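## Task

Pull out the spring pin by its knob and lift the stand's post up by four holes (15.2 cm), then push the pin back in to lock it. The post falls whenever the pin is out and nothing supports it; letting it fall fails the task, and bringing it down quickly can fail it even while it is being held. Also move the wooden block out of the tote onto the stand's top plate. At the end the tote has to sit on the work bench with nothing of it overhanging the edge. Either robot or both may be used. Finish by releasing everything and backing the robots away. A robot that tips over or is left leaning fails the task.

## Robot and tools

Robots. There are two identical Hello Robot Stretch 4 units, named r1 and r2. Each has an omni-wheel base, a lift that moves along a vertical mast, an arm that telescopes forward from the lift, a wrist with yaw, pitch and roll joints, and a two-finger gripper. Each robot is about 1.6 m tall, and its base rim is no more than 0.23 m from its base origin. The robots do not wait for each other. The same base command can leave them up to about 3 cm apart per metre, which matters if they carry one object together. They must never press against each other. Once two bases touch, even a few more millimetres of driving becomes a hard press, and nothing in the state reports contact between robots.

Frames. Every robot reports in its own base frame. The origin is on the floor under the base centre, with x forward, y left and z up. hand_pose is a point between the fingertips, given in this frame. Its reported position may be somewhat off. The odometry frame is the base frame as it was when the scene began. base_odometry comes from wheel rotation only, so slipping looks like travel. Heading is positive to the left, from -3.142 to 3.142. When turned_by_wheels and turned_by_imu differ by more than about 0.1 rad, the base probably hit something or slipped. Only the images, lidar_m and wrist_depth_mm show where one robot is relative to the other.

execute_actions(actions, cameras). actions is a list with exactly one action, or an empty list to just read the state and images. The action is an object keyed by "r1" and/or "r2". Under each robot you can give:
- base: exactly one relative move, starting from the base's last reported position. translate_m drives straight, forward positive, from -2 to 2 m. strafe_m slides sideways, left positive, from -2 to 2 m. rotate_rad turns in place, counter-clockwise seen from above positive, from -3.2 to 3.2 rad.
- joints: absolute targets, each a single number keyed by joint name. lift_m is 0 to 1.2 m. arm_m is the arm's extension, 0 to 0.55 m. wrist_yaw_rad is -1.134 to 4.276: 0 is forward, positive turns left, 3.14 is folded back, and above 3.4 the arm may get in the way. wrist_pitch_rad is -1.117 to 4.259: 0 is level and 1.57 points down. wrist_roll_rad is -1.117 to 4.259: at 0 the fingers are level, and positive turns clockwise seen from behind. gripper_m is the fingertip gap, -0.038 to 0.141 m; below 0 the fingers squeeze each other. The tolerances for a 'done' status are ±0.004 for lift_m, arm_m and gripper_m, ±0.02 for yaw and roll, and ±0.05 for pitch. A joint target outside its range is clipped to the limit and the result says so. Any other bad value or unknown key rejects the whole call, and nothing moves.
- pace: "slow", "default", "fast" or "max". The base drives at up to 0.1, 0.3, 0.4 or 0.6 m/s and turns at up to 1, 2, 3 or 4 rad/s. These limits are reduced when the lift is above 0.2 m.
- contact_limits: {"arm_m": x}, where x runs from 0 (lightest) to 0.75 (hardest), with 0.5 if omitted. It sets how hard the arm may push before it halts.
- end_of_arm: "enable_torque", sent on its own. It restarts any wrist or gripper motor that has turned itself off.
All motions in one action start at the same time. A robot or joint you leave out may still be pushing toward its earlier target. An action lasts at most 15 s. cameras lists which images to return; null or ["all"] returns every camera, and [] returns none.

wait(seconds): 0 to 10 s with no new command. It returns the state and images. zoom_image(camera, region): a closer view of [x0,y0,x1,y1] pixels, at most 504x504, from that camera's latest full image. read_manual gives only licence texts. finished_scene(scene) ends scene 1 or 2 for good, and its result reports success and gives the next task. If one call in a reply reports a stop, the later calls in that reply are skipped.

Results. base_status and joint_status tell how each commanded motion ended:
- done
- off_target: it came to rest short of the target and may still be pushing.
- contact_stop_at_<key>: something blocked it. That lift, arm or wheel set goes slack, so a slack lift can sink under a load.
- limit_stop_at_<name>: for example own_body, which can happen when the gripper is tilted up and rolled, or tilt, which means a lean over 6 degrees and leaves the lift, arm and wheels slack.
- torque_fault: a wrist or gripper motor went limp and needs enable_torque.
A slack part holds again the next time you command it. on_its_own describes things you did not command; 'held at' there is a target, not a position. base_tilt gives forward and right lean in degrees, with a fixed bias of up to about 1.5 degrees. motor_effort is a percentage, with the peak in brackets; these readings are noisy and biased. Effort outside its rest range suggests pushing or carrying a load, and a level gripper holding a load shifts the wrist_pitch effort. lidar_m lists 12 distances in 30-degree sectors, counter-clockwise from straight ahead: sector 4 is left, 7 behind, 10 right. '-' means nothing was seen, or something is closer than 0.25 m. wrist_depth_mm is a 7x7 grid of depths, 100 to 2000 mm, starting at the top left.

Gripping. Command a gap smaller than the object to grip it. A smaller value squeezes harder and pulls the object in toward the wrist. The gripper_m reading does not show whether anything is held; a firm grip shows up as a change in gripper effort. If the fingertips jam against a surface, raise the lift. A good first unfold is lift_m 0.4 with wrist_yaw_rad 0.

Cautions. Never let the post fall while the pin is out, and always lower it slowly. Avoid driving or turning with more than 1 kg held and arm_m above 0.2, especially at fast paces. Steady pushes with the gripper held high, or with a high contact limit, can also tip a robot. A level gripper holding more than about 2 kg can fault the wrist. Drops, slams and hard hits all count against the result, and a loose object may be nudged now and then. The simulation keeps running while you compose a reply.

Each tool is called after ">>>" by a JSON object that holds its "api" and its "payload", one argument or row to a line.

## Session

>>> {"api": "execute_actions", "payload": {
  "actions": []
}}

Scene clock: 0.00 s.
r1.base_odometry: x=+0.000 y=+0.000 heading=+0.000 (m, m, rad; r1's odometry frame)
r1.turned_by_wheels: +0.000 (rad since the last result)
r1.turned_by_imu: +0.000 (rad since the last result)
r1.base_tilt: forward=-0.2 right=-0.3 (deg)
r1.lidar_m: 0.82 1.04 2.20 3.61 2.26 1.15 1.14 1.49 5.16 1.36 0.91 0.80
r1.base_status: not commanded
r1.joint_positions: lift_m=+0.172 arm_m=+0.003 wrist_yaw_rad=+3.149 wrist_pitch_rad=+0.007 wrist_roll_rad=+0.001 gripper_m=+0.057
r1.joint_status: not commanded
r1.motor_effort: lift_m=+18 arm_m=+0 wrist_yaw_rad=+1 wrist_pitch_rad=-8 wrist_roll_rad=+1 gripper_m=-3 wheel_0=+0 wheel_1=+0 wheel_2=+0 (%)
r1.hand_pose: x=-0.1157 y=+0.0851 z=+0.3478 quat_wxyz=(-0.004, -0.004, +0.001, +1.000) (m; r1's base frame)
r1.wrist_depth_mm: - 139 240 - - - - / - 114 139 - - - - / - 117 140 - 1863 - - / 143 141 206 - - - - / 217 - - - 1863 - - / 226 1229 196 1281 198 1308 1308 / 228 809 854 110 878 831 904
r2.base_odometry: x=+0.000 y=+0.000 heading=+0.000 (m, m, rad; r2's odometry frame)
r2.turned_by_wheels: +0.000 (rad since the last result)
r2.turned_by_imu: +0.000 (rad since the last result)
r2.base_tilt: forward=+0.1 right=+0.0 (deg)
r2.lidar_m: 3.24 3.49 3.71 0.99 1.00 1.55 2.84 1.36 1.06 1.02 1.15 1.76
r2.base_status: not commanded
r2.joint_positions: lift_m=+0.166 arm_m=+0.001 wrist_yaw_rad=+3.181 wrist_pitch_rad=+0.009 wrist_roll_rad=-0.011 gripper_m=+0.057
r2.joint_status: not commanded
r2.motor_effort: lift_m=+20 arm_m=+0 wrist_yaw_rad=+0 wrist_pitch_rad=-7 wrist_roll_rad=+0 gripper_m=-2 wheel_0=+0 wheel_1=+0 wheel_2=+2 (%)
r2.hand_pose: x=-0.1195 y=+0.0759 z=+0.3413 quat_wxyz=(-0.020, -0.004, -0.006, +1.000) (m; r2's base frame)
r2.wrist_depth_mm: - 142 262 - - - - / - 115 141 - - - - / - 115 141 - - - - / - 133 173 - - - - / 212 1708 - - - - - / 1336 1499 213 1618 214 1576 1576 / 904 891 904 148 917 976 1060
pictures: r1_head_camera, r1_head_left_camera, r1_head_right_camera, r1_wrist_camera, r2_head_camera, r2_head_left_camera, r2_head_right_camera, r2_wrist_camera
Images, in order (width x height): r1_head_camera 420x560, r1_head_left_camera 420x672, r1_head_right_camera 420x672, r1_wrist_camera 616x392, r2_head_camera 420x560, r2_head_left_camera 420x672, r2_head_right_camera 420x672, r2_wrist_camera 616x392.

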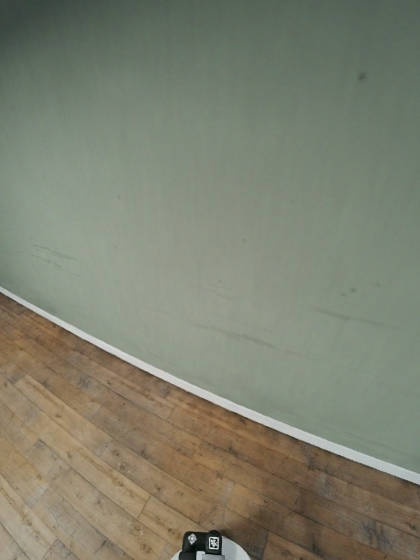

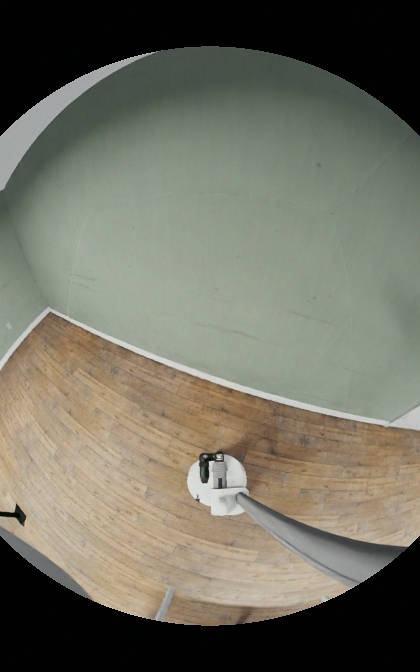

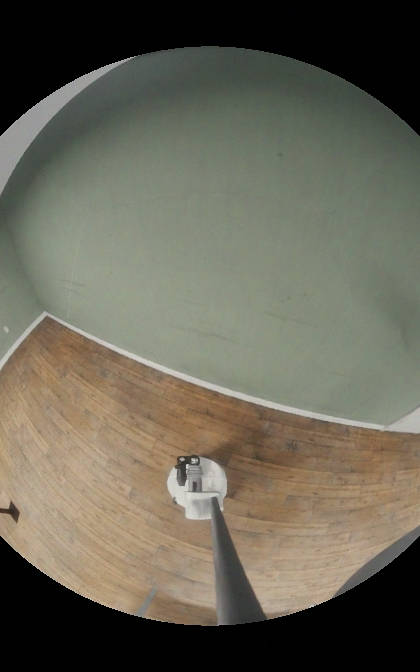

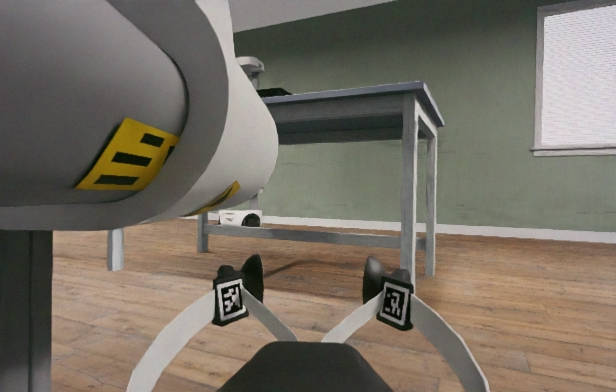

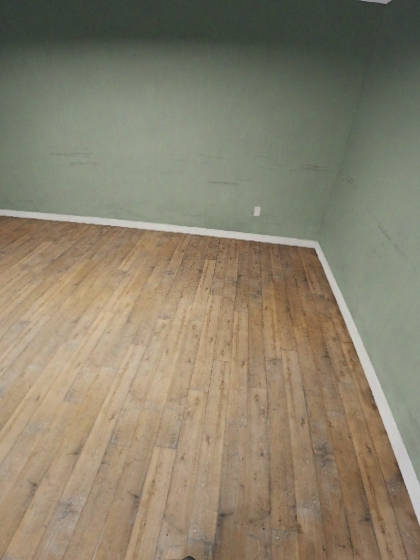

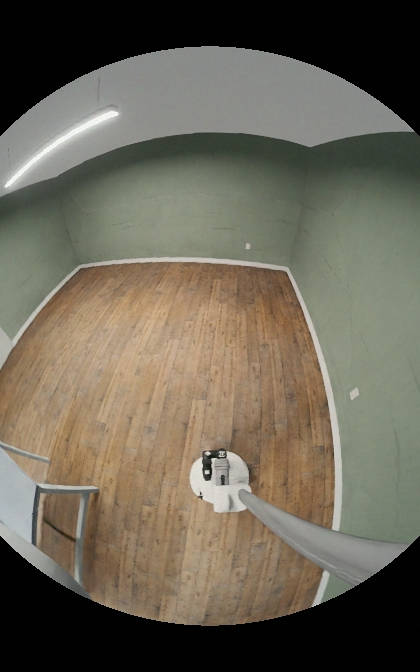

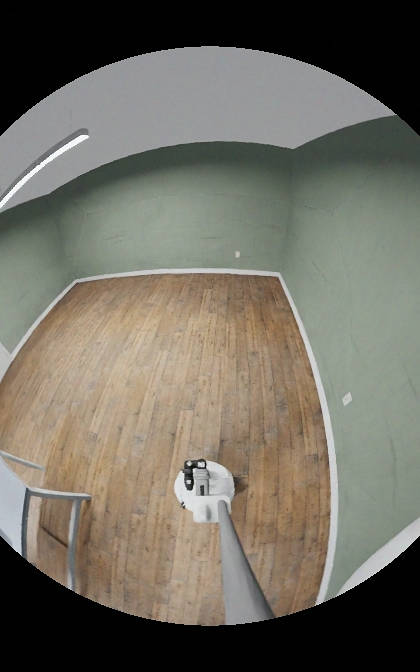

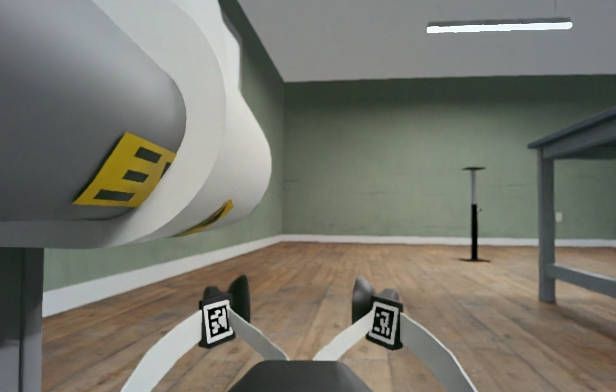

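>>> {"api": "execute_actions", "payload": {
  "actions": [
    {"r1":{"base":{"rotate_rad":2.3},"joints":{"lift_m":0.4,"wrist_yaw_rad":0}},"r2":{"base":{"rotate_rad":2.2},"joints":{"lift_m":0.4,"wrist_yaw_rad":0}}}
  ],
  "cameras": ["r1_head_camera","r2_head_camera","r1_wrist_camera"]
}}

Scene clock: 2.60 s.
r1.base_odometry: x=+0.000 y=+0.000 heading=+2.300 (m, m, rad; r1's odometry frame)
r1.turned_by_wheels: +2.300 (rad since the last result)
r1.turned_by_imu: +2.344 (rad since the last result)
r1.base_tilt: forward=-0.2 right=-0.3 (deg)
r1.lidar_m: 3.94 1.14 1.24 1.88 2.27 1.04 0.83 0.82 0.92 1.35 3.53 2.22
r1.base_status: done
r1.joint_positions: lift_m=+0.400 arm_m=+0.003 wrist_yaw_rad=+0.001 wrist_pitch_rad=+0.007 wrist_roll_rad=+0.001 gripper_m=+0.057
r1.joint_status: all done
r1.motor_effort: lift_m=+22(23) arm_m=-1(0) wrist_yaw_rad=-1(7) wrist_pitch_rad=-7(8) wrist_roll_rad=+1(0) gripper_m=-4(1) wheel_0=+0(6) wheel_1=+1(7) wheel_2=+1(10) (%)
r1.hand_pose: x=+0.4620 y=-0.0873 z=+0.5759 quat_wxyz=(+1.000, +0.001, +0.004, +0.000) (m; r1's base frame)
r1.wrist_depth_mm: - - - - - - - / - - - - - - - / 991 - - - - - - / 1430 - - - - - - / - - - - - - - / 1397 1863 196 1921 198 - - / 1229 1205 1336 110 1366 1281 1366
r2.base_odometry: x=+0.000 y=+0.000 heading=+2.199 (m, m, rad; r2's odometry frame)
r2.turned_by_wheels: +2.199 (rad since the last result)
r2.turned_by_imu: +2.216 (rad since the last result)
r2.base_tilt: forward=+0.0 right=+0.1 (deg)
r2.lidar_m: 1.04 1.87 2.21 1.23 1.04 1.04 1.23 2.09 3.25 3.73 3.63 0.99
r2.base_status: done
r2.joint_positions: lift_m=+0.400 arm_m=+0.001 wrist_yaw_rad=+0.000 wrist_pitch_rad=+0.009 wrist_roll_rad=-0.011 gripper_m=+0.057
r2.joint_status: all done
r2.motor_effort: lift_m=+24(26) arm_m=+0(0) wrist_yaw_rad=-2(7) wrist_pitch_rad=-7(7) wrist_roll_rad=+0(1) gripper_m=-4(3) wheel_0=-3(8) wheel_1=-3(9) wheel_2=-4(11) (%)
r2.hand_pose: x=+0.4608 y=-0.0873 z=+0.5753 quat_wxyz=(+1.000, -0.006, +0.005, +0.000) (m; r2's base frame)
r2.wrist_depth_mm: - - - - - - - / - - - - - - - / - - - - - - - / - - 1397 1863 1464 991 - / - - - - - - - / - - 213 - 214 - - / 1537 1430 1308 148 1430 1308 1576
pictures: r1_head_camera, r1_wrist_camera, r2_head_camera
Images, in order (width x height): r1_head_camera 420x560, r1_wrist_camera 616x392, r2_head_camera 420x560.

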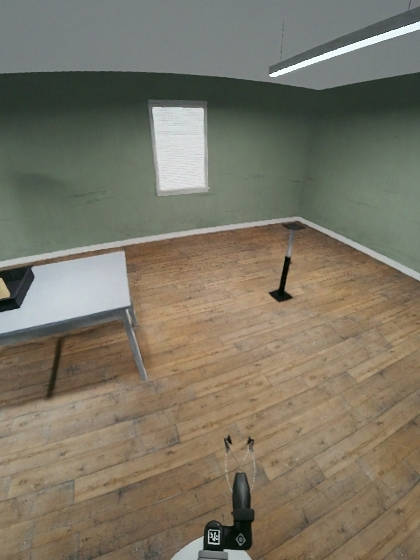

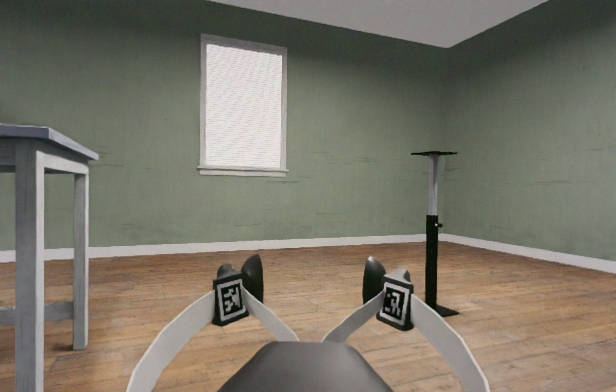

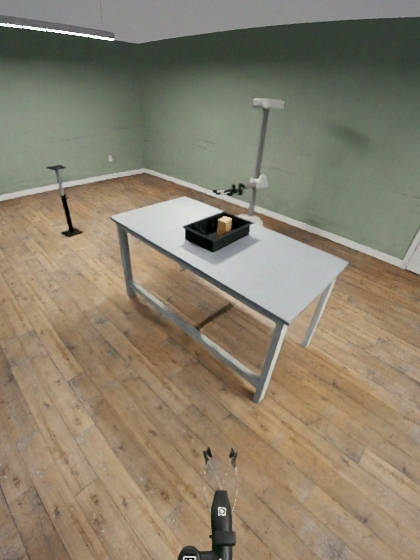

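>>> {"api": "execute_actions", "payload": {
  "actions": [
    {"r1":{"base":{"rotate_rad":0.45}},"r2":{"base":{"rotate_rad":-0.77}}}
  ],
  "cameras": []
}}

>>> {"api": "execute_actions", "payload": {
  "actions": [
    {"r1":{"base":{"strafe_m":-1.54},"pace":"fast"},"r2":{"base":{"strafe_m":1.25},"joints":{"lift_m":1.1,"wrist_pitch_rad":1.2,"gripper_m":0.13},"pace":"fast"}}
  ],
  "cameras": []
}}

>>> {"api": "execute_actions", "payload": {
  "actions": [
    {"r1":{"base":{"translate_m":0.8},"joints":{"lift_m":0.3,"gripper_m":0.09},"pace":"fast"},"r2":{"base":{"translate_m":0.6},"joints":{"arm_m":0.3}}}
  ],
  "cameras": ["r1_head_camera","r2_head_camera","r1_wrist_camera","r2_wrist_camera"]
}}

Scene clock: 4.87 s.
r1.base_odometry: x=+0.000 y=+0.000 heading=+2.750 (m, m, rad; r1's odometry frame)
r1.turned_by_wheels: +0.450 (rad since the last result)
r1.turned_by_imu: +0.459 (rad since the last result)
r1.base_tilt: forward=-0.1 right=-0.2 (deg)
r1.lidar_m: 1.11 1.17 1.75 2.77 1.11 0.84 0.82 0.87 1.24 3.56 3.74 2.22
r1.base_status: done
r1.joint_positions: lift_m=+0.400 arm_m=+0.003 wrist_yaw_rad=+0.000 wrist_pitch_rad=+0.007 wrist_roll_rad=+0.001 gripper_m=+0.057
r1.joint_status: not commanded
r1.motor_effort: lift_m=+21(22) arm_m=-1(0) wrist_yaw_rad=+0(0) wrist_pitch_rad=-7(7) wrist_roll_rad=+1(0) gripper_m=-4(5) wheel_0=+0(6) wheel_1=+1(5) wheel_2=+1(3) (%)
r1.hand_pose: x=+0.4619 y=-0.0874 z=+0.5759 quat_wxyz=(+1.000, +0.001, +0.004, +0.000) (m; r1's base frame)
r1.wrist_depth_mm: - - - - - - - / - - - - - - - / 1008 1008 976 - - - - / - - - - - - - / - - - - - - - / 1661 1618 196 1756 199 - - / 1308 1229 1336 110 1366 1281 1366
r2.base_odometry: x=+0.000 y=+0.000 heading=+1.430 (m, m, rad; r2's odometry frame)
r2.turned_by_wheels: -0.769 (rad since the last result)
r2.turned_by_imu: -0.775 (rad since the last result)
r2.base_tilt: forward=+0.0 right=-0.1 (deg)
r2.lidar_m: 1.46 0.97 1.30 4.24 1.52 1.08 1.05 1.09 1.47 3.24 3.38 3.81
r2.base_status: done
r2.joint_positions: lift_m=+0.400 arm_m=+0.001 wrist_yaw_rad=+0.000 wrist_pitch_rad=+0.009 wrist_roll_rad=-0.011 gripper_m=+0.057
r2.joint_status: not commanded
r2.motor_effort: lift_m=+23(24) arm_m=+0(0) wrist_yaw_rad=+0(2) wrist_pitch_rad=-7(8) wrist_roll_rad=+0(0) gripper_m=-3(2) wheel_0=+2(8) wheel_1=+2(8) wheel_2=+3(10) (%)
r2.hand_pose: x=+0.4607 y=-0.0875 z=+0.5753 quat_wxyz=(+1.000, -0.006, +0.005, +0.000) (m; r2's base frame)
r2.wrist_depth_mm: - - - - - - - / - - - - - - - / 768 - - - - - - / 768 1366 - - - - - / - - - - - - - / 1281 - 213 - 215 - - / 1025 1397 1430 148 1430 1537 1618
pictures: none
No camera images: the call's "cameras" was empty. Leave "cameras" out to get every camera's image.

Scene clock: 9.93 s.
r1.base_odometry: x=+0.587 y=+1.424 heading=+2.750 (m, m, rad; r1's odometry frame)
r1.turned_by_wheels: +0.000 (rad since the last result)
r1.turned_by_imu: -0.002 (rad since the last result)
r1.base_tilt: forward=-0.2 right=-0.2 (deg)
r1.lidar_m: 1.61 2.18 1.94 3.04 1.23 0.91 0.86 0.93 1.31 2.00 2.11 2.97
r1.base_status: done
r1.joint_positions: lift_m=+0.400 arm_m=+0.003 wrist_yaw_rad=+0.000 wrist_pitch_rad=+0.007 wrist_roll_rad=+0.001 gripper_m=+0.057
r1.joint_status: not commanded
r1.motor_effort: lift_m=+21(21) arm_m=-1(1) wrist_yaw_rad=+1(0) wrist_pitch_rad=-8(8) wrist_roll_rad=+0(1) gripper_m=-4(4) wheel_0=-2(12) wheel_1=+0(10) wheel_2=+1(1) (%)
r1.hand_pose: x=+0.4619 y=-0.0874 z=+0.5759 quat_wxyz=(+1.000, +0.001, +0.004, +0.000) (m; r1's base frame)
r1.wrist_depth_mm: - - - - - - - / - - - - - - - / - - - - - - - / - - - - - - - / - - - - - - - / 1808 1863 196 1921 198 - - / 1308 1255 1308 110 1336 1281 1366
r2.base_odometry: x=-1.238 y=+0.176 heading=+1.430 (m, m, rad; r2's odometry frame)
r2.turned_by_wheels: +0.000 (rad since the last result)
r2.turned_by_imu: -0.002 (rad since the last result)
r2.base_tilt: forward=+0.0 right=+0.0 (deg)
r2.lidar_m: 0.88 0.92 2.38 4.22 1.55 1.09 1.06 1.10 1.49 4.02 4.65 0.93
r2.base_status: done
r2.joint_positions: lift_m=+1.100 arm_m=+0.001 wrist_yaw_rad=+0.000 wrist_pitch_rad=+1.201 wrist_roll_rad=-0.011 gripper_m=+0.130
r2.joint_status: all done
r2.motor_effort: lift_m=+23(26) arm_m=+0(0) wrist_yaw_rad=+0(0) wrist_pitch_rad=-3(4) wrist_roll_rad=+0(1) gripper_m=+1(4) wheel_0=+0(14) wheel_1=-1(14) wheel_2=+0(1) (%)
r2.hand_pose: x=+0.2766 y=-0.0874 z=+1.0089 quat_wxyz=(+0.825, -0.005, +0.565, +0.003) (m; r2's base frame)
r2.wrist_depth_mm: 1618 1661 1708 1708 1756 1708 1708 / 1499 1537 1576 1576 1576 1576 1537 / 1430 1397 1430 1430 1464 1430 1499 / 1308 1336 1336 1336 1366 1397 1366 / 1255 1255 1281 1281 1255 1281 1308 / 1182 1160 1182 1182 1182 1182 1205 / 1118 1118 1118 154 1138 1138 1160
pictures: none
No camera images: the call's "cameras" was empty. Leave "cameras" out to get every camera's image.

Scene clock: 13.43 s.
r1.base_odometry: x=-0.153 y=+1.729 heading=+2.750 (m, m, rad; r1's odometry frame)
r1.turned_by_wheels: +0.000 (rad since the last result)
r1.turned_by_imu: +0.001 (rad since the last result)
r1.base_tilt: forward=-0.2 right=-0.3 (deg)
r1.lidar_m: 0.76 3.17 1.60 1.58 2.32 1.73 1.69 1.78 2.12 2.02 2.14 3.01
r1.base_status: done
r1.joint_positions: lift_m=+0.300 arm_m=+0.003 wrist_yaw_rad=+0.000 wrist_pitch_rad=+0.007 wrist_roll_rad=+0.001 gripper_m=+0.090
r1.joint_status: all done
r1.motor_effort: lift_m=+14(19) arm_m=-1(1) wrist_yaw_rad=+0(0) wrist_pitch_rad=-8(7) wrist_roll_rad=+1(1) gripper_m=-1(4) wheel_0=+0(6) wheel_1=-2(7) wheel_2=+0(12) (%)
r1.hand_pose: x=+0.4619 y=-0.0874 z=+0.4765 quat_wxyz=(+1.000, +0.001, +0.003, +0.000) (m; r1's base frame)
r1.wrist_depth_mm: - - - 621 - - - / - - - - - - - / - - - - - - - / - - - - - - - / - - - - - - - / 1618 1661 204 1618 199 1618 1661 / 1098 1042 1098 110 1118 1098 1138
r2.base_odometry: x=-1.153 y=+0.769 heading=+1.430 (m, m, rad; r2's odometry frame)
r2.turned_by_wheels: +0.000 (rad since the last result)
r2.turned_by_imu: +0.001 (rad since the last result)
r2.base_tilt: forward=+0.2 right=-0.1 (deg)
r2.lidar_m: 0.29 0.32 0.46 2.17 2.38 1.74 1.64 1.72 2.35 4.48 0.44 0.31
r2.base_status: done
r2.joint_positions: lift_m=+1.100 arm_m=+0.299 wrist_yaw_rad=+0.000 wrist_pitch_rad=+1.201 wrist_roll_rad=-0.011 gripper_m=+0.130
r2.joint_status: all done
r2.motor_effort: lift_m=+23(24) arm_m=+8(9) wrist_yaw_rad=-1(0) wrist_pitch_rad=-3(3) wrist_roll_rad=+0(0) gripper_m=-2(3) wheel_0=+1(8) wheel_1=+3(11) wheel_2=-4(13) (%)
r2.hand_pose: x=+0.5738 y=-0.0874 z=+1.0089 quat_wxyz=(+0.825, -0.005, +0.565, +0.003) (m; r2's base frame)
r2.wrist_depth_mm: 640 647 647 647 661 661 1708 / 597 597 591 530 525 609 615 / 549 554 549 559 525 564 569 / 512 517 512 508 445 521 525 / 480 484 480 488 480 488 496 / 452 445 387 459 455 452 466 / 430 424 364 153 433 389 442
pictures: r1_head_camera, r1_wrist_camera, r2_head_camera, r2_wrist_camera
Images, in order (width x height): r1_head_camera 420x560, r1_wrist_camera 616x392, r2_head_camera 420x560, r2_wrist_camera 616x392.

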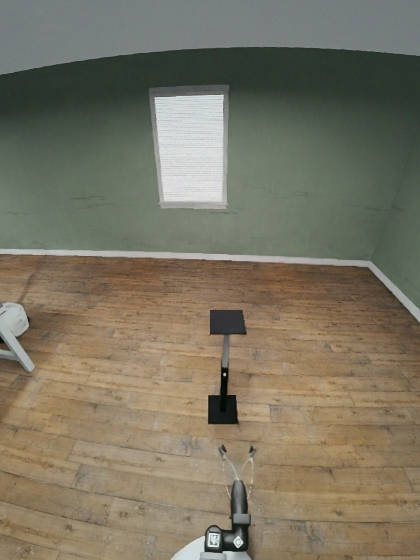

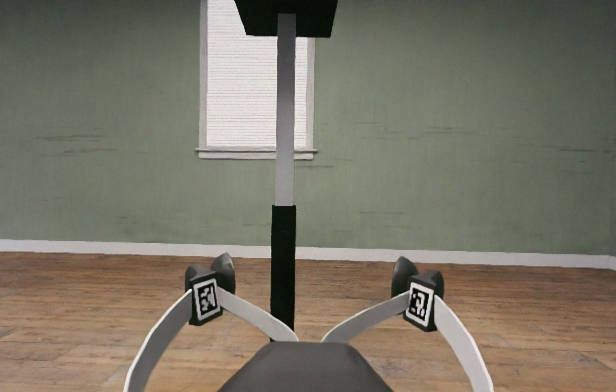

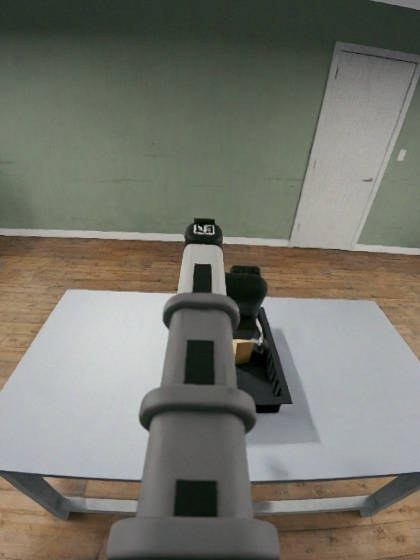

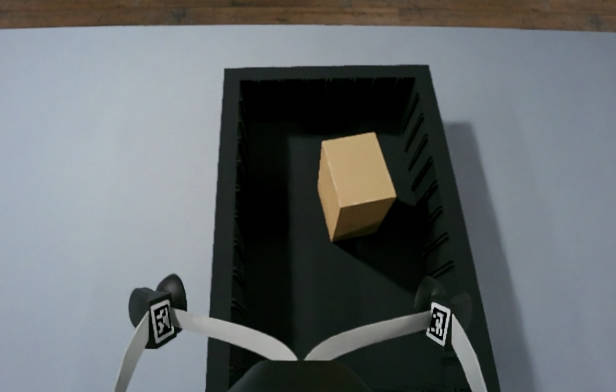

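>>> {"api": "execute_actions", "payload": {
  "actions": [
    {"r1":{"base":{"strafe_m":0.04},"joints":{"arm_m":0.2,"lift_m":0.36}},"r2":{"base":{"strafe_m":-0.065},"joints":{"arm_m":0.5,"wrist_pitch_rad":1.4,"wrist_roll_rad":-0.25,"gripper_m":0.105,"lift_m":1.04}}}
  ],
  "cameras": ["r1_head_camera","r1_wrist_camera","r2_wrist_camera"]
}}

>>> {"api": "zoom_image", "payload": {
  "camera": "r1_head_camera",
  "region": [170,300,290,440]
}}

Scene clock: 15.60 s.
r1.base_odometry: x=-0.168 y=+1.692 heading=+2.750 (m, m, rad; r1's odometry frame)
r1.turned_by_wheels: +0.000 (rad since the last result)
r1.turned_by_imu: +0.000 (rad since the last result)
r1.base_tilt: forward=-0.2 right=-0.2 (deg)
r1.lidar_m: 0.76 3.17 1.54 1.53 2.34 1.75 1.68 1.79 2.15 2.05 2.18 3.06
r1.base_status: done
r1.joint_positions: lift_m=+0.360 arm_m=+0.199 wrist_yaw_rad=+0.000 wrist_pitch_rad=+0.007 wrist_roll_rad=+0.001 gripper_m=+0.090
r1.joint_status: all done
r1.motor_effort: lift_m=+22(22) arm_m=+6(7) wrist_yaw_rad=+1(0) wrist_pitch_rad=-7(8) wrist_roll_rad=+1(2) gripper_m=-2(5) wheel_0=+0(8) wheel_1=+0(8) wheel_2=+0(2) (%)
r1.hand_pose: x=+0.6583 y=-0.0874 z=+0.5359 quat_wxyz=(+1.000, +0.001, +0.003, +0.000) (m; r1's base frame)
r1.wrist_depth_mm: - - - 496 - - - / - - - - - - - / - - - - - - - / - - - - - - - / - - - - - - - / 1756 1808 204 1661 199 1863 1921 / 1229 1138 1229 110 1255 1182 1281
r2.base_odometry: x=-1.089 y=+0.760 heading=+1.430 (m, m, rad; r2's odometry frame)
r2.turned_by_wheels: +0.000 (rad since the last result)
r2.turned_by_imu: +0.000 (rad since the last result)
r2.base_tilt: forward=+0.0 right=+0.0 (deg)
r2.lidar_m: 0.28 0.32 0.45 2.23 2.41 1.74 1.65 1.72 2.34 4.42 0.46 0.32
r2.base_status: done
r2.joint_positions: lift_m=+1.040 arm_m=+0.499 wrist_yaw_rad=+0.000 wrist_pitch_rad=+1.400 wrist_roll_rad=-0.250 gripper_m=+0.105
r2.joint_status: all done
r2.motor_effort: lift_m=+15(21) arm_m=+8(11) wrist_yaw_rad=-1(0) wrist_pitch_rad=-1(1) wrist_roll_rad=-1(4) gripper_m=+0(3) wheel_0=+2(10) wheel_1=-3(11) wheel_2=+0(4) (%)
r2.hand_pose: x=+0.7184 y=-0.0874 z=+0.9343 quat_wxyz=(+0.759, -0.095, +0.639, +0.080) (m; r2's base frame)
r2.wrist_depth_mm: 436 445 449 459 466 1366 1366 / 424 427 343 357 449 455 462 / 410 410 415 418 364 436 445 / 397 351 404 413 407 427 433 / 382 336 392 278 397 407 415 / 373 297 265 270 216 397 404 / 362 293 366 149 324 382 392
pictures: r1_head_camera, r1_wrist_camera, r2_wrist_camera
Images, in order (width x height): r1_head_camera 420x560, r1_wrist_camera 616x392, r2_wrist_camera 616x392.

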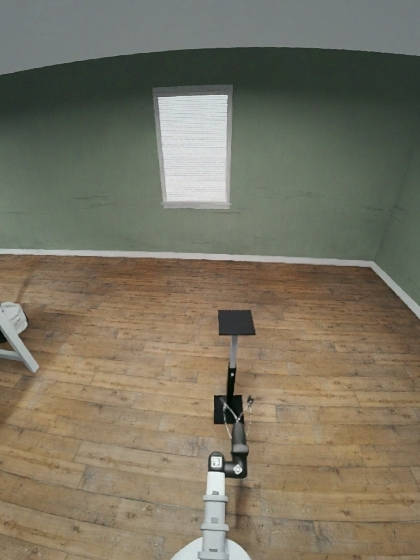

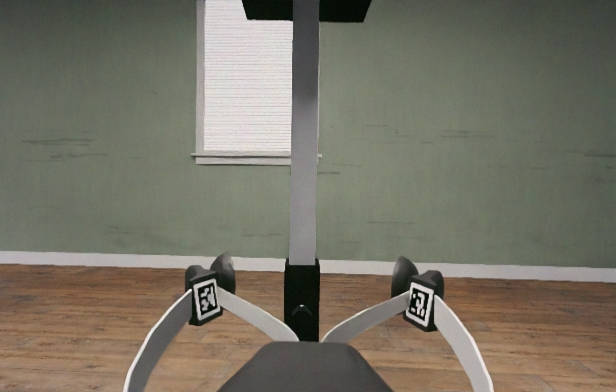

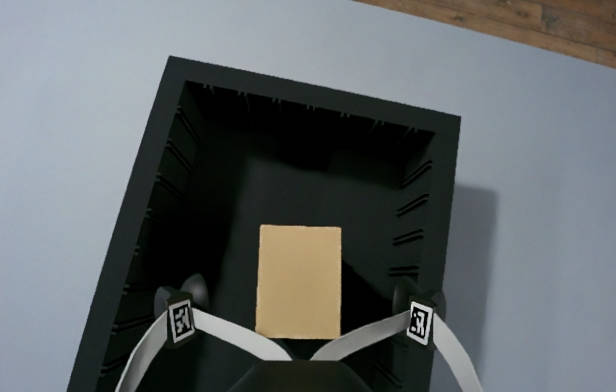

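Region (170, 300, 290, 440) of r1_head_camera's 420x560 image, scaled by 3.600, with more detail than that image has; it fills the left 432 columns of this view, and the rest is white.

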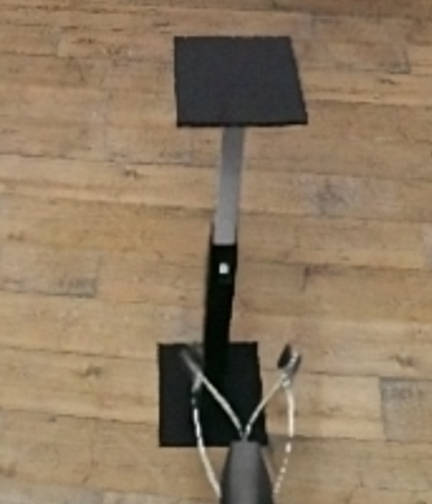

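>>> {"api": "execute_actions", "payload": {
  "actions": [
    {"r1":{"base":{"strafe_m":0.012},"joints":{"arm_m":0.29,"lift_m":0.3,"wrist_pitch_rad":0.0}},"r2":{"joints":{"lift_m":0.945,"arm_m":0.505}}}
  ],
  "cameras": []
}}

>>> {"api": "execute_actions", "payload": {
  "actions": [
    {"r2":{"joints":{"gripper_m":0.02}}}
  ],
  "cameras": []
}}

>>> {"api": "execute_actions", "payload": {
  "actions": [
    {"r2":{"joints":{"lift_m":1.12}}}
  ],
  "cameras": ["r1_head_left_camera","r1_wrist_camera","r2_wrist_camera"]
}}

>>> {"api": "zoom_image", "payload": {
  "camera": "r1_head_left_camera",
  "region": [180,300,300,440]
}}

Scene clock: 18.27 s.
r1.base_odometry: x=-0.172 y=+1.681 heading=+2.750 (m, m, rad; r1's odometry frame)
r1.turned_by_wheels: +0.000 (rad since the last result)
r1.turned_by_imu: -0.001 (rad since the last result)
r1.base_tilt: forward=-0.2 right=-0.2 (deg)
r1.lidar_m: 0.77 3.18 1.53 1.52 2.32 1.75 1.68 1.78 2.17 2.08 2.19 3.10
r1.base_status: done
r1.joint_positions: lift_m=+0.300 arm_m=+0.289 wrist_yaw_rad=+0.000 wrist_pitch_rad=+0.002 wrist_roll_rad=+0.001 gripper_m=+0.090
r1.joint_status: all done
r1.motor_effort: lift_m=+13(20) arm_m=+6(7) wrist_yaw_rad=+1(1) wrist_pitch_rad=-8(11) wrist_roll_rad=+2(2) gripper_m=-1(2) wheel_0=-1(9) wheel_1=+0(6) wheel_2=+0(1) (%)
r1.hand_pose: x=+0.7483 y=-0.0874 z=+0.4779 quat_wxyz=(+1.000, +0.001, +0.001, +0.000) (m; r1's base frame)
r1.wrist_depth_mm: - - - - - - - / - - - - - - - / - - - - - - - / - - - - - - - / - - - 329 - - - / 1618 1618 204 327 198 1661 1756 / 1098 1025 1118 110 1118 1078 1160
r2.base_odometry: x=-1.089 y=+0.760 heading=+1.430 (m, m, rad; r2's odometry frame)
r2.turned_by_wheels: +0.000 (rad since the last result)
r2.turned_by_imu: +0.000 (rad since the last result)
r2.base_tilt: forward=+0.1 right=+0.0 (deg)
r2.lidar_m: 0.29 0.33 0.46 2.25 2.38 1.73 1.66 1.74 2.38 4.42 0.45 0.31
r2.base_status: not commanded
r2.joint_positions: lift_m=+0.945 arm_m=+0.504 wrist_yaw_rad=+0.000 wrist_pitch_rad=+1.400 wrist_roll_rad=-0.250 gripper_m=+0.105
r2.joint_status: all done
r2.motor_effort: lift_m=+15(13) arm_m=+8(9) wrist_yaw_rad=-1(1) wrist_pitch_rad=-2(2) wrist_roll_rad=-1(1) gripper_m=-2(0) wheel_0=+2(2) wheel_1=-3(3) wheel_2=+0(0) (%)
r2.hand_pose: x=+0.7234 y=-0.0874 z=+0.8393 quat_wxyz=(+0.759, -0.095, +0.639, +0.080) (m; r2's base frame)
r2.wrist_depth_mm: 334 246 250 249 355 364 366 / 322 249 324 293 270 251 353 / 310 262 317 324 327 257 342 / 219 277 309 312 317 244 327 / 212 291 297 184 306 235 319 / 204 282 192 178 201 220 309 / 211 274 279 149 283 211 298
pictures: none
No camera images: the call's "cameras" was empty. Leave "cameras" out to get every camera's image.

Scene clock: 19.93 s.
r1.base_odometry: x=-0.172 y=+1.681 heading=+2.750 (m, m, rad; r1's odometry frame)
r1.turned_by_wheels: +0.000 (rad since the last result)
r1.turned_by_imu: +0.000 (rad since the last result)
r1.base_tilt: forward=-0.2 right=-0.2 (deg)
r1.lidar_m: 0.77 3.19 1.55 1.52 2.33 1.74 1.68 1.79 2.15 2.09 2.20 3.06
r1.base_status: not commanded
r1.joint_positions: lift_m=+0.300 arm_m=+0.289 wrist_yaw_rad=+0.000 wrist_pitch_rad=+0.002 wrist_roll_rad=+0.001 gripper_m=+0.090
r1.joint_status: not commanded
r1.motor_effort: lift_m=+13(14) arm_m=+6(6) wrist_yaw_rad=+0(0) wrist_pitch_rad=-8(8) wrist_roll_rad=+1(1) gripper_m=-2(2) wheel_0=-1(1) wheel_1=-1(0) wheel_2=+0(0) (%)
r1.hand_pose: x=+0.7483 y=-0.0874 z=+0.4779 quat_wxyz=(+1.000, +0.001, +0.001, +0.000) (m; r1's base frame)
r1.wrist_depth_mm: - - - - - - - / - - - - - - - / - - - - - - - / - - - - - - - / - - - 327 - - - / 1618 1576 204 329 198 1661 1661 / 1078 1042 1118 110 1138 1098 1160
r2.base_odometry: x=-1.089 y=+0.760 heading=+1.430 (m, m, rad; r2's odometry frame)
r2.turned_by_wheels: +0.000 (rad since the last result)
r2.turned_by_imu: +0.000 (rad since the last result)
r2.base_tilt: forward=+0.1 right=+0.0 (deg)
r2.lidar_m: 0.29 0.30 0.43 2.20 2.38 1.71 1.64 1.72 2.35 4.41 0.45 0.31
r2.base_status: not commanded
r2.joint_positions: lift_m=+0.945 arm_m=+0.504 wrist_yaw_rad=+0.000 wrist_pitch_rad=+1.401 wrist_roll_rad=-0.250 gripper_m=+0.020
r2.joint_status: all done
r2.motor_effort: lift_m=+15(15) arm_m=+8(8) wrist_yaw_rad=-1(1) wrist_pitch_rad=-3(3) wrist_roll_rad=-1(1) gripper_m=-21(21) wheel_0=+2(2) wheel_1=-3(3) wheel_2=+0(0) (%)
r2.hand_pose: x=+0.7232 y=-0.0874 z=+0.8392 quat_wxyz=(+0.759, -0.095, +0.640, +0.080) (m; r2's base frame)
r2.wrist_depth_mm: 332 246 248 249 355 359 366 / 324 249 322 294 271 252 353 / 309 262 319 322 324 259 340 / 219 277 307 312 314 244 329 / 211 290 297 173 304 230 319 / 204 283 186 167 186 220 307 / 211 268 277 164 236 211 297
pictures: none
No camera images: the call's "cameras" was empty. Leave "cameras" out to get every camera's image.

Scene clock: 21.73 s.
r1.base_odometry: x=-0.172 y=+1.681 heading=+2.750 (m, m, rad; r1's odometry frame)
r1.turned_by_wheels: +0.000 (rad since the last result)
r1.turned_by_imu: +0.000 (rad since the last result)
r1.base_tilt: forward=-0.2 right=-0.2 (deg)
r1.lidar_m: 0.78 3.20 1.53 1.54 2.34 1.74 1.69 1.78 2.15 2.10 2.21 3.11
r1.base_status: not commanded
r1.joint_positions: lift_m=+0.300 arm_m=+0.289 wrist_yaw_rad=+0.000 wrist_pitch_rad=+0.002 wrist_roll_rad=+0.001 gripper_m=+0.090
r1.joint_status: not commanded
r1.motor_effort: lift_m=+13(13) arm_m=+6(6) wrist_yaw_rad=+1(0) wrist_pitch_rad=-8(8) wrist_roll_rad=+1(2) gripper_m=+0(2) wheel_0=-1(1) wheel_1=+0(0) wheel_2=+0(0) (%)
r1.hand_pose: x=+0.7483 y=-0.0874 z=+0.4779 quat_wxyz=(+1.000, +0.001, +0.001, +0.000) (m; r1's base frame)
r1.wrist_depth_mm: - - - - - - - / - - - - - - - / - - - - - - - / - - - - - - - / - - - 327 - - - / 1618 1618 204 329 199 1661 1708 / 1118 1025 1118 110 1138 1118 1160
r2.base_odometry: x=-1.089 y=+0.760 heading=+1.430 (m, m, rad; r2's odometry frame)
r2.turned_by_wheels: +0.000 (rad since the last result)
r2.turned_by_imu: +0.000 (rad since the last result)
r2.base_tilt: forward=+0.0 right=+0.1 (deg)
r2.lidar_m: 0.31 0.31 0.44 2.20 2.40 1.73 1.65 1.71 2.36 4.40 0.46 0.31
r2.base_status: not commanded
r2.joint_positions: lift_m=+1.120 arm_m=+0.504 wrist_yaw_rad=+0.000 wrist_pitch_rad=+1.401 wrist_roll_rad=-0.250 gripper_m=+0.020
r2.joint_status: all done
r2.motor_effort: lift_m=+25(26) arm_m=+8(8) wrist_yaw_rad=-1(1) wrist_pitch_rad=-3(3) wrist_roll_rad=-2(1) gripper_m=-20(22) wheel_0=+2(2) wheel_1=-3(3) wheel_2=+0(0) (%)
r2.hand_pose: x=+0.7232 y=-0.0874 z=+1.0134 quat_wxyz=(+0.759, -0.095, +0.640, +0.080) (m; r2's base frame)
r2.wrist_depth_mm: 525 530 539 1397 1464 1430 1464 / 504 512 521 530 535 549 1464 / 488 496 421 439 517 521 530 / 473 477 480 492 484 504 512 / 459 455 462 173 427 492 496 / 442 430 185 168 187 477 480 / 430 359 433 163 368 455 469
pictures: r1_head_left_camera, r1_wrist_camera, r2_wrist_camera
Images, in order (width x height): r1_head_left_camera 420x672, r1_wrist_camera 616x392, r2_wrist_camera 616x392.

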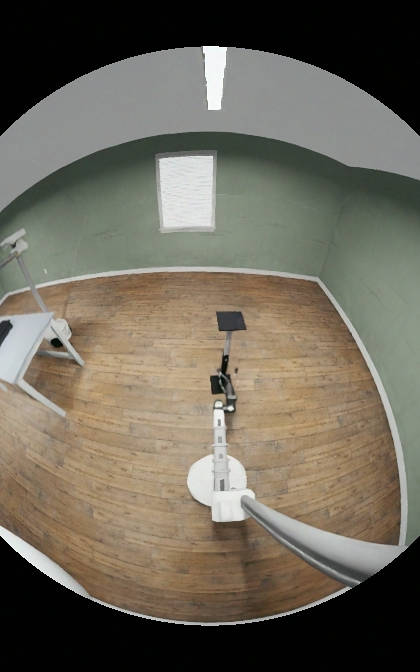

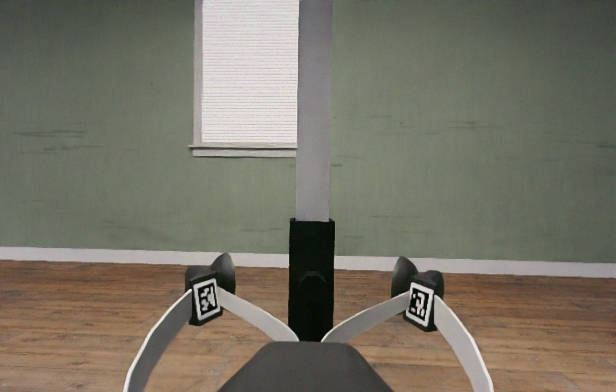

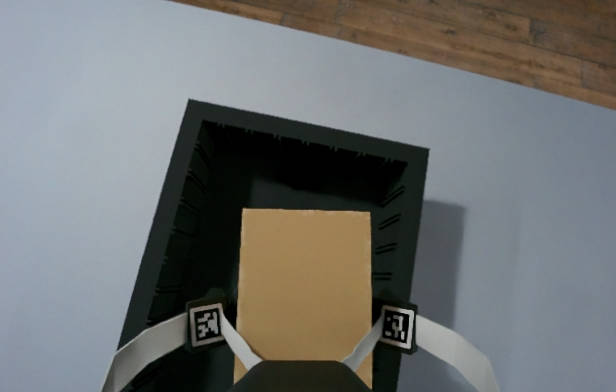

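Region (180, 300, 300, 440) of r1_head_left_camera's 420x672 image, scaled by 3.600, with more detail than that image has; it fills the left 432 columns of this view, and the rest is white.

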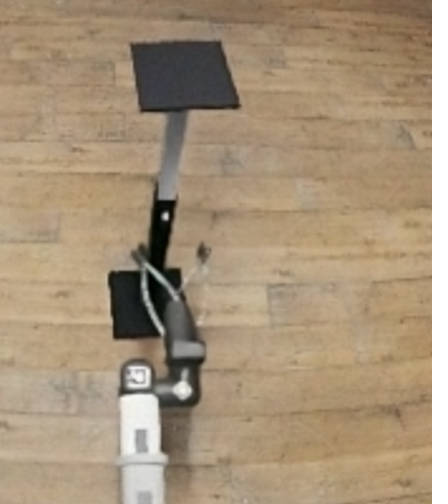

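>>> {"api": "execute_actions", "payload": {
  "actions": [
    {"r1":{"joints":{"lift_m":0.278}},"r2":{"base":{"strafe_m":1.5},"joints":{"arm_m":0.1},"pace":"fast"}}
  ],
  "cameras": []
}}

>>> {"api": "execute_actions", "payload": {
  "actions": [
    {"r2":{"base":{"rotate_rad":1.56}}}
  ],
  "cameras": []
}}

>>> {"api": "execute_actions", "payload": {
  "actions": [
    {"r2":{"base":{"strafe_m":-0.46}}}
  ],
  "cameras": ["r2_head_camera","r2_head_right_camera","r2_wrist_camera","r1_head_camera"]
}}

Scene clock: 28.07 s.
r1.base_odometry: x=-0.172 y=+1.681 heading=+2.750 (m, m, rad; r1's odometry frame)
r1.turned_by_wheels: +0.000 (rad since the last result)
r1.turned_by_imu: -0.001 (rad since the last result)
r1.base_tilt: forward=-0.3 right=-0.2 (deg)
r1.lidar_m: 0.77 1.21 1.53 1.50 2.32 1.72 1.67 1.79 2.18 2.09 2.20 3.11
r1.base_status: not commanded
r1.joint_positions: lift_m=+0.278 arm_m=+0.289 wrist_yaw_rad=+0.000 wrist_pitch_rad=+0.002 wrist_roll_rad=+0.001 gripper_m=+0.090
r1.joint_status: all done
r1.motor_effort: lift_m=+13(12) arm_m=+6(6) wrist_yaw_rad=+0(1) wrist_pitch_rad=-8(8) wrist_roll_rad=+1(1) gripper_m=-3(1) wheel_0=-1(1) wheel_1=+0(0) wheel_2=+0(0) (%)
r1.hand_pose: x=+0.7483 y=-0.0874 z=+0.4559 quat_wxyz=(+1.000, +0.001, +0.001, +0.000) (m; r1's base frame)
r1.wrist_depth_mm: - - - - - - - / - - - - - - - / - - - - - - - / - - - - - - - / - - - 329 - - - / 891 1499 204 329 199 1618 1661 / 768 931 1078 109 1078 1042 1118
r2.base_odometry: x=-2.574 y=+0.971 heading=+1.430 (m, m, rad; r2's odometry frame)
r2.turned_by_wheels: +0.000 (rad since the last result)
r2.turned_by_imu: -0.003 (rad since the last result)
r2.base_tilt: forward=+0.1 right=-0.1 (deg)
r2.lidar_m: 3.00 1.04 0.75 2.79 2.42 1.73 1.67 1.73 2.36 1.23 0.84 1.10
r2.base_status: done
r2.joint_positions: lift_m=+1.120 arm_m=+0.101 wrist_yaw_rad=+0.000 wrist_pitch_rad=+1.401 wrist_roll_rad=-0.250 gripper_m=+0.020
r2.joint_status: all done
r2.motor_effort: lift_m=+24(25) arm_m=-8(8) wrist_yaw_rad=+0(1) wrist_pitch_rad=-5(4) wrist_roll_rad=-2(1) gripper_m=-19(22) wheel_0=+1(12) wheel_1=+1(6) wheel_2=+0(0) (%)
r2.hand_pose: x=+0.3210 y=-0.0874 z=+1.0134 quat_wxyz=(+0.758, -0.095, +0.640, +0.080) (m; r2's base frame)
r2.wrist_depth_mm: 1366 1397 1397 1430 1464 1430 1499 / 1308 1308 1336 1366 1397 1397 1430 / 1255 1281 1281 1308 1336 1366 1366 / 1229 1229 1255 1255 1308 1308 1336 / 1182 1205 1182 173 1281 1255 1308 / 1160 1160 185 168 186 1255 1255 / 1118 931 931 163 1160 1182 1182
pictures: none
No camera images: the call's "cameras" was empty. Leave "cameras" out to get every camera's image.

Scene clock: 30.60 s.
r1.base_odometry: x=-0.172 y=+1.681 heading=+2.750 (m, m, rad; r1's odometry frame)
r1.turned_by_wheels: +0.000 (rad since the last result)
r1.turned_by_imu: -0.001 (rad since the last result)
r1.base_tilt: forward=-0.2 right=-0.2 (deg)
r1.lidar_m: 0.78 1.26 1.53 1.56 2.29 1.75 1.68 1.80 2.14 2.09 2.22 3.10
r1.base_status: not commanded
r1.joint_positions: lift_m=+0.278 arm_m=+0.289 wrist_yaw_rad=+0.000 wrist_pitch_rad=+0.002 wrist_roll_rad=+0.001 gripper_m=+0.090
r1.joint_status: not commanded
r1.motor_effort: lift_m=+13(13) arm_m=+6(6) wrist_yaw_rad=+1(0) wrist_pitch_rad=-8(8) wrist_roll_rad=+0(1) gripper_m=+0(4) wheel_0=-1(1) wheel_1=-1(0) wheel_2=+0(0) (%)
r1.hand_pose: x=+0.7483 y=-0.0874 z=+0.4559 quat_wxyz=(+1.000, +0.001, +0.001, +0.000) (m; r1's base frame)
r1.wrist_depth_mm: - - - - - - - / - - - - - - - / - - - - - - - / - - - - - - - / - - - 327 - - - / 891 1537 204 327 200 1618 1661 / 759 931 1060 110 1098 1025 1118
r2.base_odometry: x=-2.574 y=+0.971 heading=+2.989 (m, m, rad; r2's odometry frame)
r2.turned_by_wheels: +1.559 (rad since the last result)
r2.turned_by_imu: +1.571 (rad since the last result)
r2.base_tilt: forward=+0.0 right=+0.0 (deg)
r2.lidar_m: 2.77 2.43 1.73 1.62 1.72 2.37 1.35 0.85 1.13 3.02 1.05 0.72
r2.base_status: done
r2.joint_positions: lift_m=+1.120 arm_m=+0.101 wrist_yaw_rad=+0.000 wrist_pitch_rad=+1.401 wrist_roll_rad=-0.250 gripper_m=+0.020
r2.joint_status: not commanded
r2.motor_effort: lift_m=+24(24) arm_m=-8(8) wrist_yaw_rad=-1(1) wrist_pitch_rad=-3(5) wrist_roll_rad=-1(1) gripper_m=-21(22) wheel_0=-4(8) wheel_1=-4(6) wheel_2=-5(9) (%)
r2.hand_pose: x=+0.3211 y=-0.0874 z=+1.0135 quat_wxyz=(+0.759, -0.095, +0.640, +0.080) (m; r2's base frame)
r2.wrist_depth_mm: 1366 1397 1366 1397 1430 1464 1499 / 1308 1336 1366 1366 1366 1397 1397 / 1281 1308 1281 1336 1366 1366 1336 / 1229 1205 1255 1255 1308 1281 1336 / 1182 1205 1205 173 1229 1281 1281 / 1160 1160 185 168 186 1255 1255 / 1138 931 931 163 1138 1182 1205
pictures: none
No camera images: the call's "cameras" was empty. Leave "cameras" out to get every camera's image.

Scene clock: 33.47 s.
r1.base_odometry: x=-0.172 y=+1.681 heading=+2.750 (m, m, rad; r1's odometry frame)
r1.turned_by_wheels: +0.000 (rad since the last result)
r1.turned_by_imu: -0.001 (rad since the last result)
r1.base_tilt: forward=-0.2 right=-0.2 (deg)
r1.lidar_m: 0.76 0.82 1.03 1.55 2.32 1.74 1.68 1.80 2.16 2.10 2.21 3.11
r1.base_status: not commanded
r1.joint_positions: lift_m=+0.278 arm_m=+0.289 wrist_yaw_rad=+0.000 wrist_pitch_rad=+0.002 wrist_roll_rad=+0.001 gripper_m=+0.090
r1.joint_status: not commanded
r1.motor_effort: lift_m=+13(13) arm_m=+6(6) wrist_yaw_rad=+0(1) wrist_pitch_rad=-8(7) wrist_roll_rad=+2(1) gripper_m=-1(1) wheel_0=-1(1) wheel_1=+0(0) wheel_2=+0(0) (%)
r1.hand_pose: x=+0.7483 y=-0.0874 z=+0.4559 quat_wxyz=(+1.000, +0.001, +0.001, +0.000) (m; r1's base frame)
r1.wrist_depth_mm: - - - - - - - / - - - - - - - / - - - - - - - / - - - - - - - / - - - 327 - - - / 1499 1499 202 329 200 1661 1661 / 1060 1008 1060 110 1098 1025 1098
r2.base_odometry: x=-2.504 y=+1.426 heading=+2.989 (m, m, rad; r2's odometry frame)
r2.turned_by_wheels: +0.000 (rad since the last result)
r2.turned_by_imu: +0.001 (rad since the last result)
r2.base_tilt: forward=+0.2 right=+0.1 (deg)
r2.lidar_m: 0.66 2.88 2.22 2.10 2.21 2.96 0.78 0.82 2.68 2.58 0.91 0.71
r2.base_status: done
r2.joint_positions: lift_m=+1.120 arm_m=+0.101 wrist_yaw_rad=+0.000 wrist_pitch_rad=+1.401 wrist_roll_rad=-0.250 gripper_m=+0.020
r2.joint_status: not commanded
r2.motor_effort: lift_m=+24(24) arm_m=-8(8) wrist_yaw_rad=-1(1) wrist_pitch_rad=-3(4) wrist_roll_rad=-2(2) gripper_m=-24(21) wheel_0=+0(9) wheel_1=-3(11) wheel_2=+0(3) (%)
r2.hand_pose: x=+0.3211 y=-0.0874 z=+1.0135 quat_wxyz=(+0.759, -0.095, +0.640, +0.080) (m; r2's base frame)
r2.wrist_depth_mm: 1366 1366 1397 1430 1430 1464 1464 / 1308 1308 1336 1366 1397 1397 1430 / 1281 1308 1308 1308 1366 854 1255 / 1229 1205 1255 1281 1255 1308 1078 / 1182 1205 1205 173 1255 1281 1098 / 1160 1160 185 167 186 1229 1229 / 1118 931 931 163 1160 1182 1205
pictures: r1_head_camera, r2_head_camera, r2_head_right_camera, r2_wrist_camera
Images, in order (width x height): r1_head_camera 420x560, r2_head_camera 420x560, r2_head_right_camera 420x672, r2_wrist_camera 616x392.

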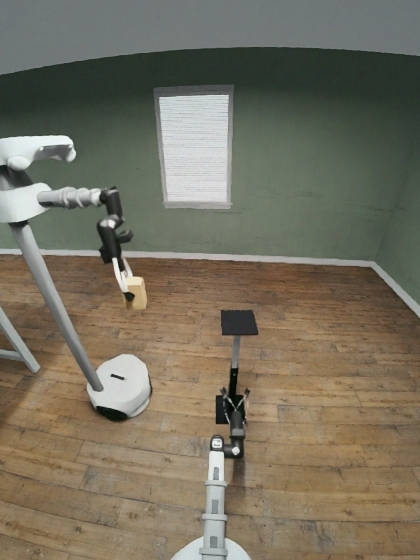

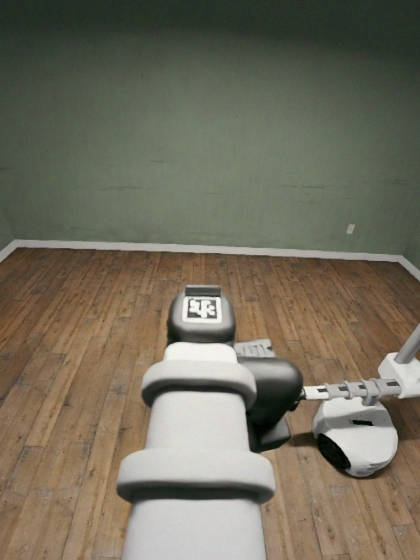

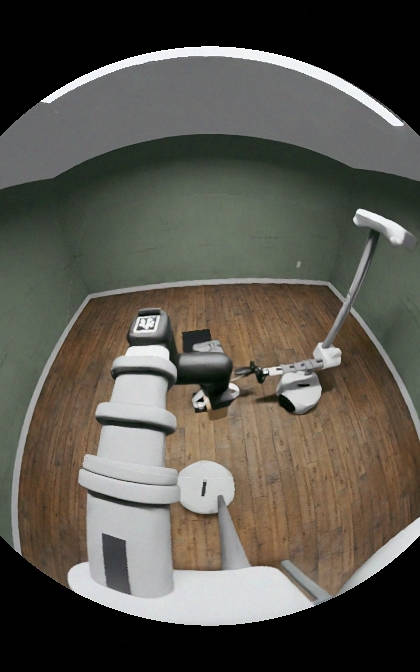

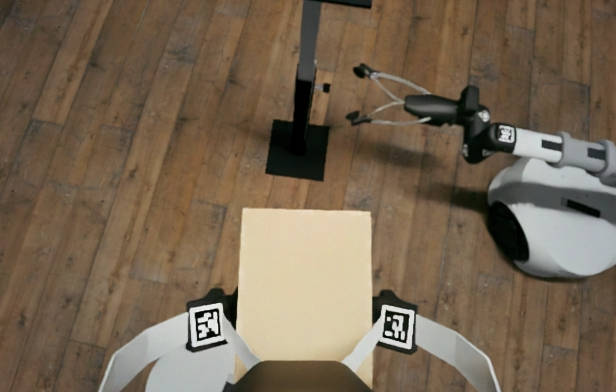

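>>> {"api": "execute_actions", "payload": {
  "actions": [
    {"r1":{"joints":{"arm_m":0.35,"gripper_m":0.07}},"r2":{"base":{"strafe_m":0.065},"joints":{"arm_m":0.52}}}
  ],
  "cameras": ["r1_wrist_camera","r2_wrist_camera","r1_head_camera"]
}}

Scene clock: 35.93 s.
r1.base_odometry: x=-0.172 y=+1.681 heading=+2.750 (m, m, rad; r1's odometry frame)
r1.turned_by_wheels: +0.000 (rad since the last result)
r1.turned_by_imu: -0.001 (rad since the last result)
r1.base_tilt: forward=-0.2 right=-0.2 (deg)
r1.lidar_m: 0.77 0.96 1.53 1.54 2.32 1.73 1.68 1.77 2.17 2.09 2.19 3.08
r1.base_status: not commanded
r1.joint_positions: lift_m=+0.278 arm_m=+0.349 wrist_yaw_rad=+0.000 wrist_pitch_rad=+0.002 wrist_roll_rad=+0.001 gripper_m=+0.070
r1.joint_status: all done
r1.motor_effort: lift_m=+13(13) arm_m=+6(6) wrist_yaw_rad=+1(1) wrist_pitch_rad=-7(7) wrist_roll_rad=+0(0) gripper_m=-2(2) wheel_0=-1(1) wheel_1=+0(0) wheel_2=+0(0) (%)
r1.hand_pose: x=+0.8083 y=-0.0874 z=+0.4559 quat_wxyz=(+1.000, +0.001, +0.001, +0.000) (m; r1's base frame)
r1.wrist_depth_mm: - - - 273 - - - / - - - - - - - / - - - - - - - / - - - - - - - / - - - 267 - - - / 1537 1537 196 270 197 1618 1618 / 1060 1008 1098 110 1098 1042 1138
r2.base_odometry: x=-2.514 y=+1.361 heading=+2.989 (m, m, rad; r2's odometry frame)
r2.turned_by_wheels: +0.000 (rad since the last result)
r2.turned_by_imu: +0.000 (rad since the last result)
r2.base_tilt: forward=+0.0 right=-0.1 (deg)
r2.lidar_m: 0.66 2.87 2.13 2.03 2.14 2.90 0.78 0.83 2.74 2.64 0.94 0.75
r2.base_status: done
r2.joint_positions: lift_m=+1.120 arm_m=+0.519 wrist_yaw_rad=+0.000 wrist_pitch_rad=+1.401 wrist_roll_rad=-0.250 gripper_m=+0.020
r2.joint_status: all done
r2.motor_effort: lift_m=+23(24) arm_m=+8(8) wrist_yaw_rad=-1(1) wrist_pitch_rad=-3(4) wrist_roll_rad=-1(1) gripper_m=-21(21) wheel_0=-1(10) wheel_1=+2(13) wheel_2=+0(0) (%)
r2.hand_pose: x=+0.7383 y=-0.0874 z=+1.0135 quat_wxyz=(+0.759, -0.095, +0.639, +0.080) (m; r2's base frame)
r2.wrist_depth_mm: 1336 1336 1397 1397 1430 1464 1499 / 1308 1336 1366 1366 1397 1397 1430 / 1255 1281 1281 1336 1366 1336 1397 / 1205 1229 1229 421 1281 1308 1366 / 1182 1229 407 173 1255 1255 1308 / 1138 1160 185 167 186 1160 1042 / 1098 1118 1138 163 1160 661 661
pictures: r1_head_camera, r1_wrist_camera, r2_wrist_camera
Images, in order (width x height): r1_head_camera 420x560, r1_wrist_camera 616x392, r2_wrist_camera 616x392.

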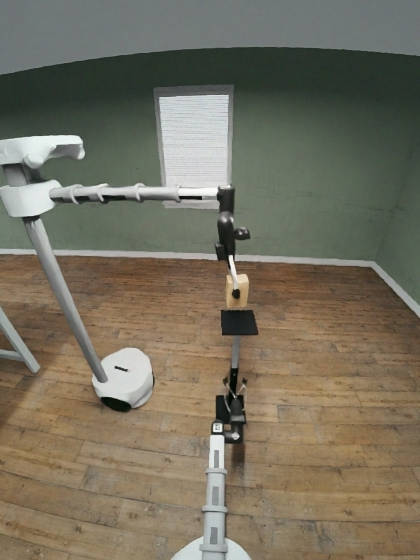

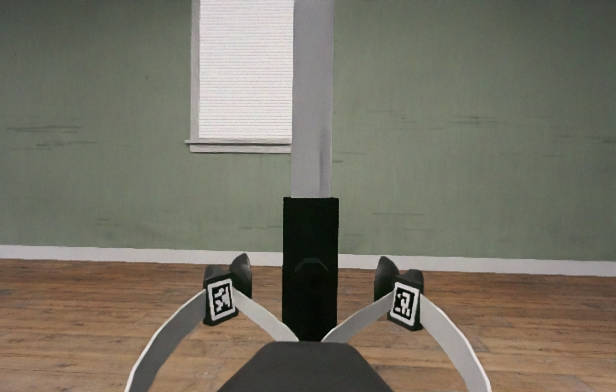

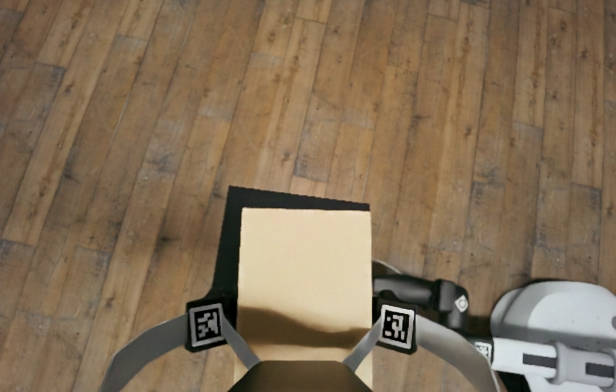

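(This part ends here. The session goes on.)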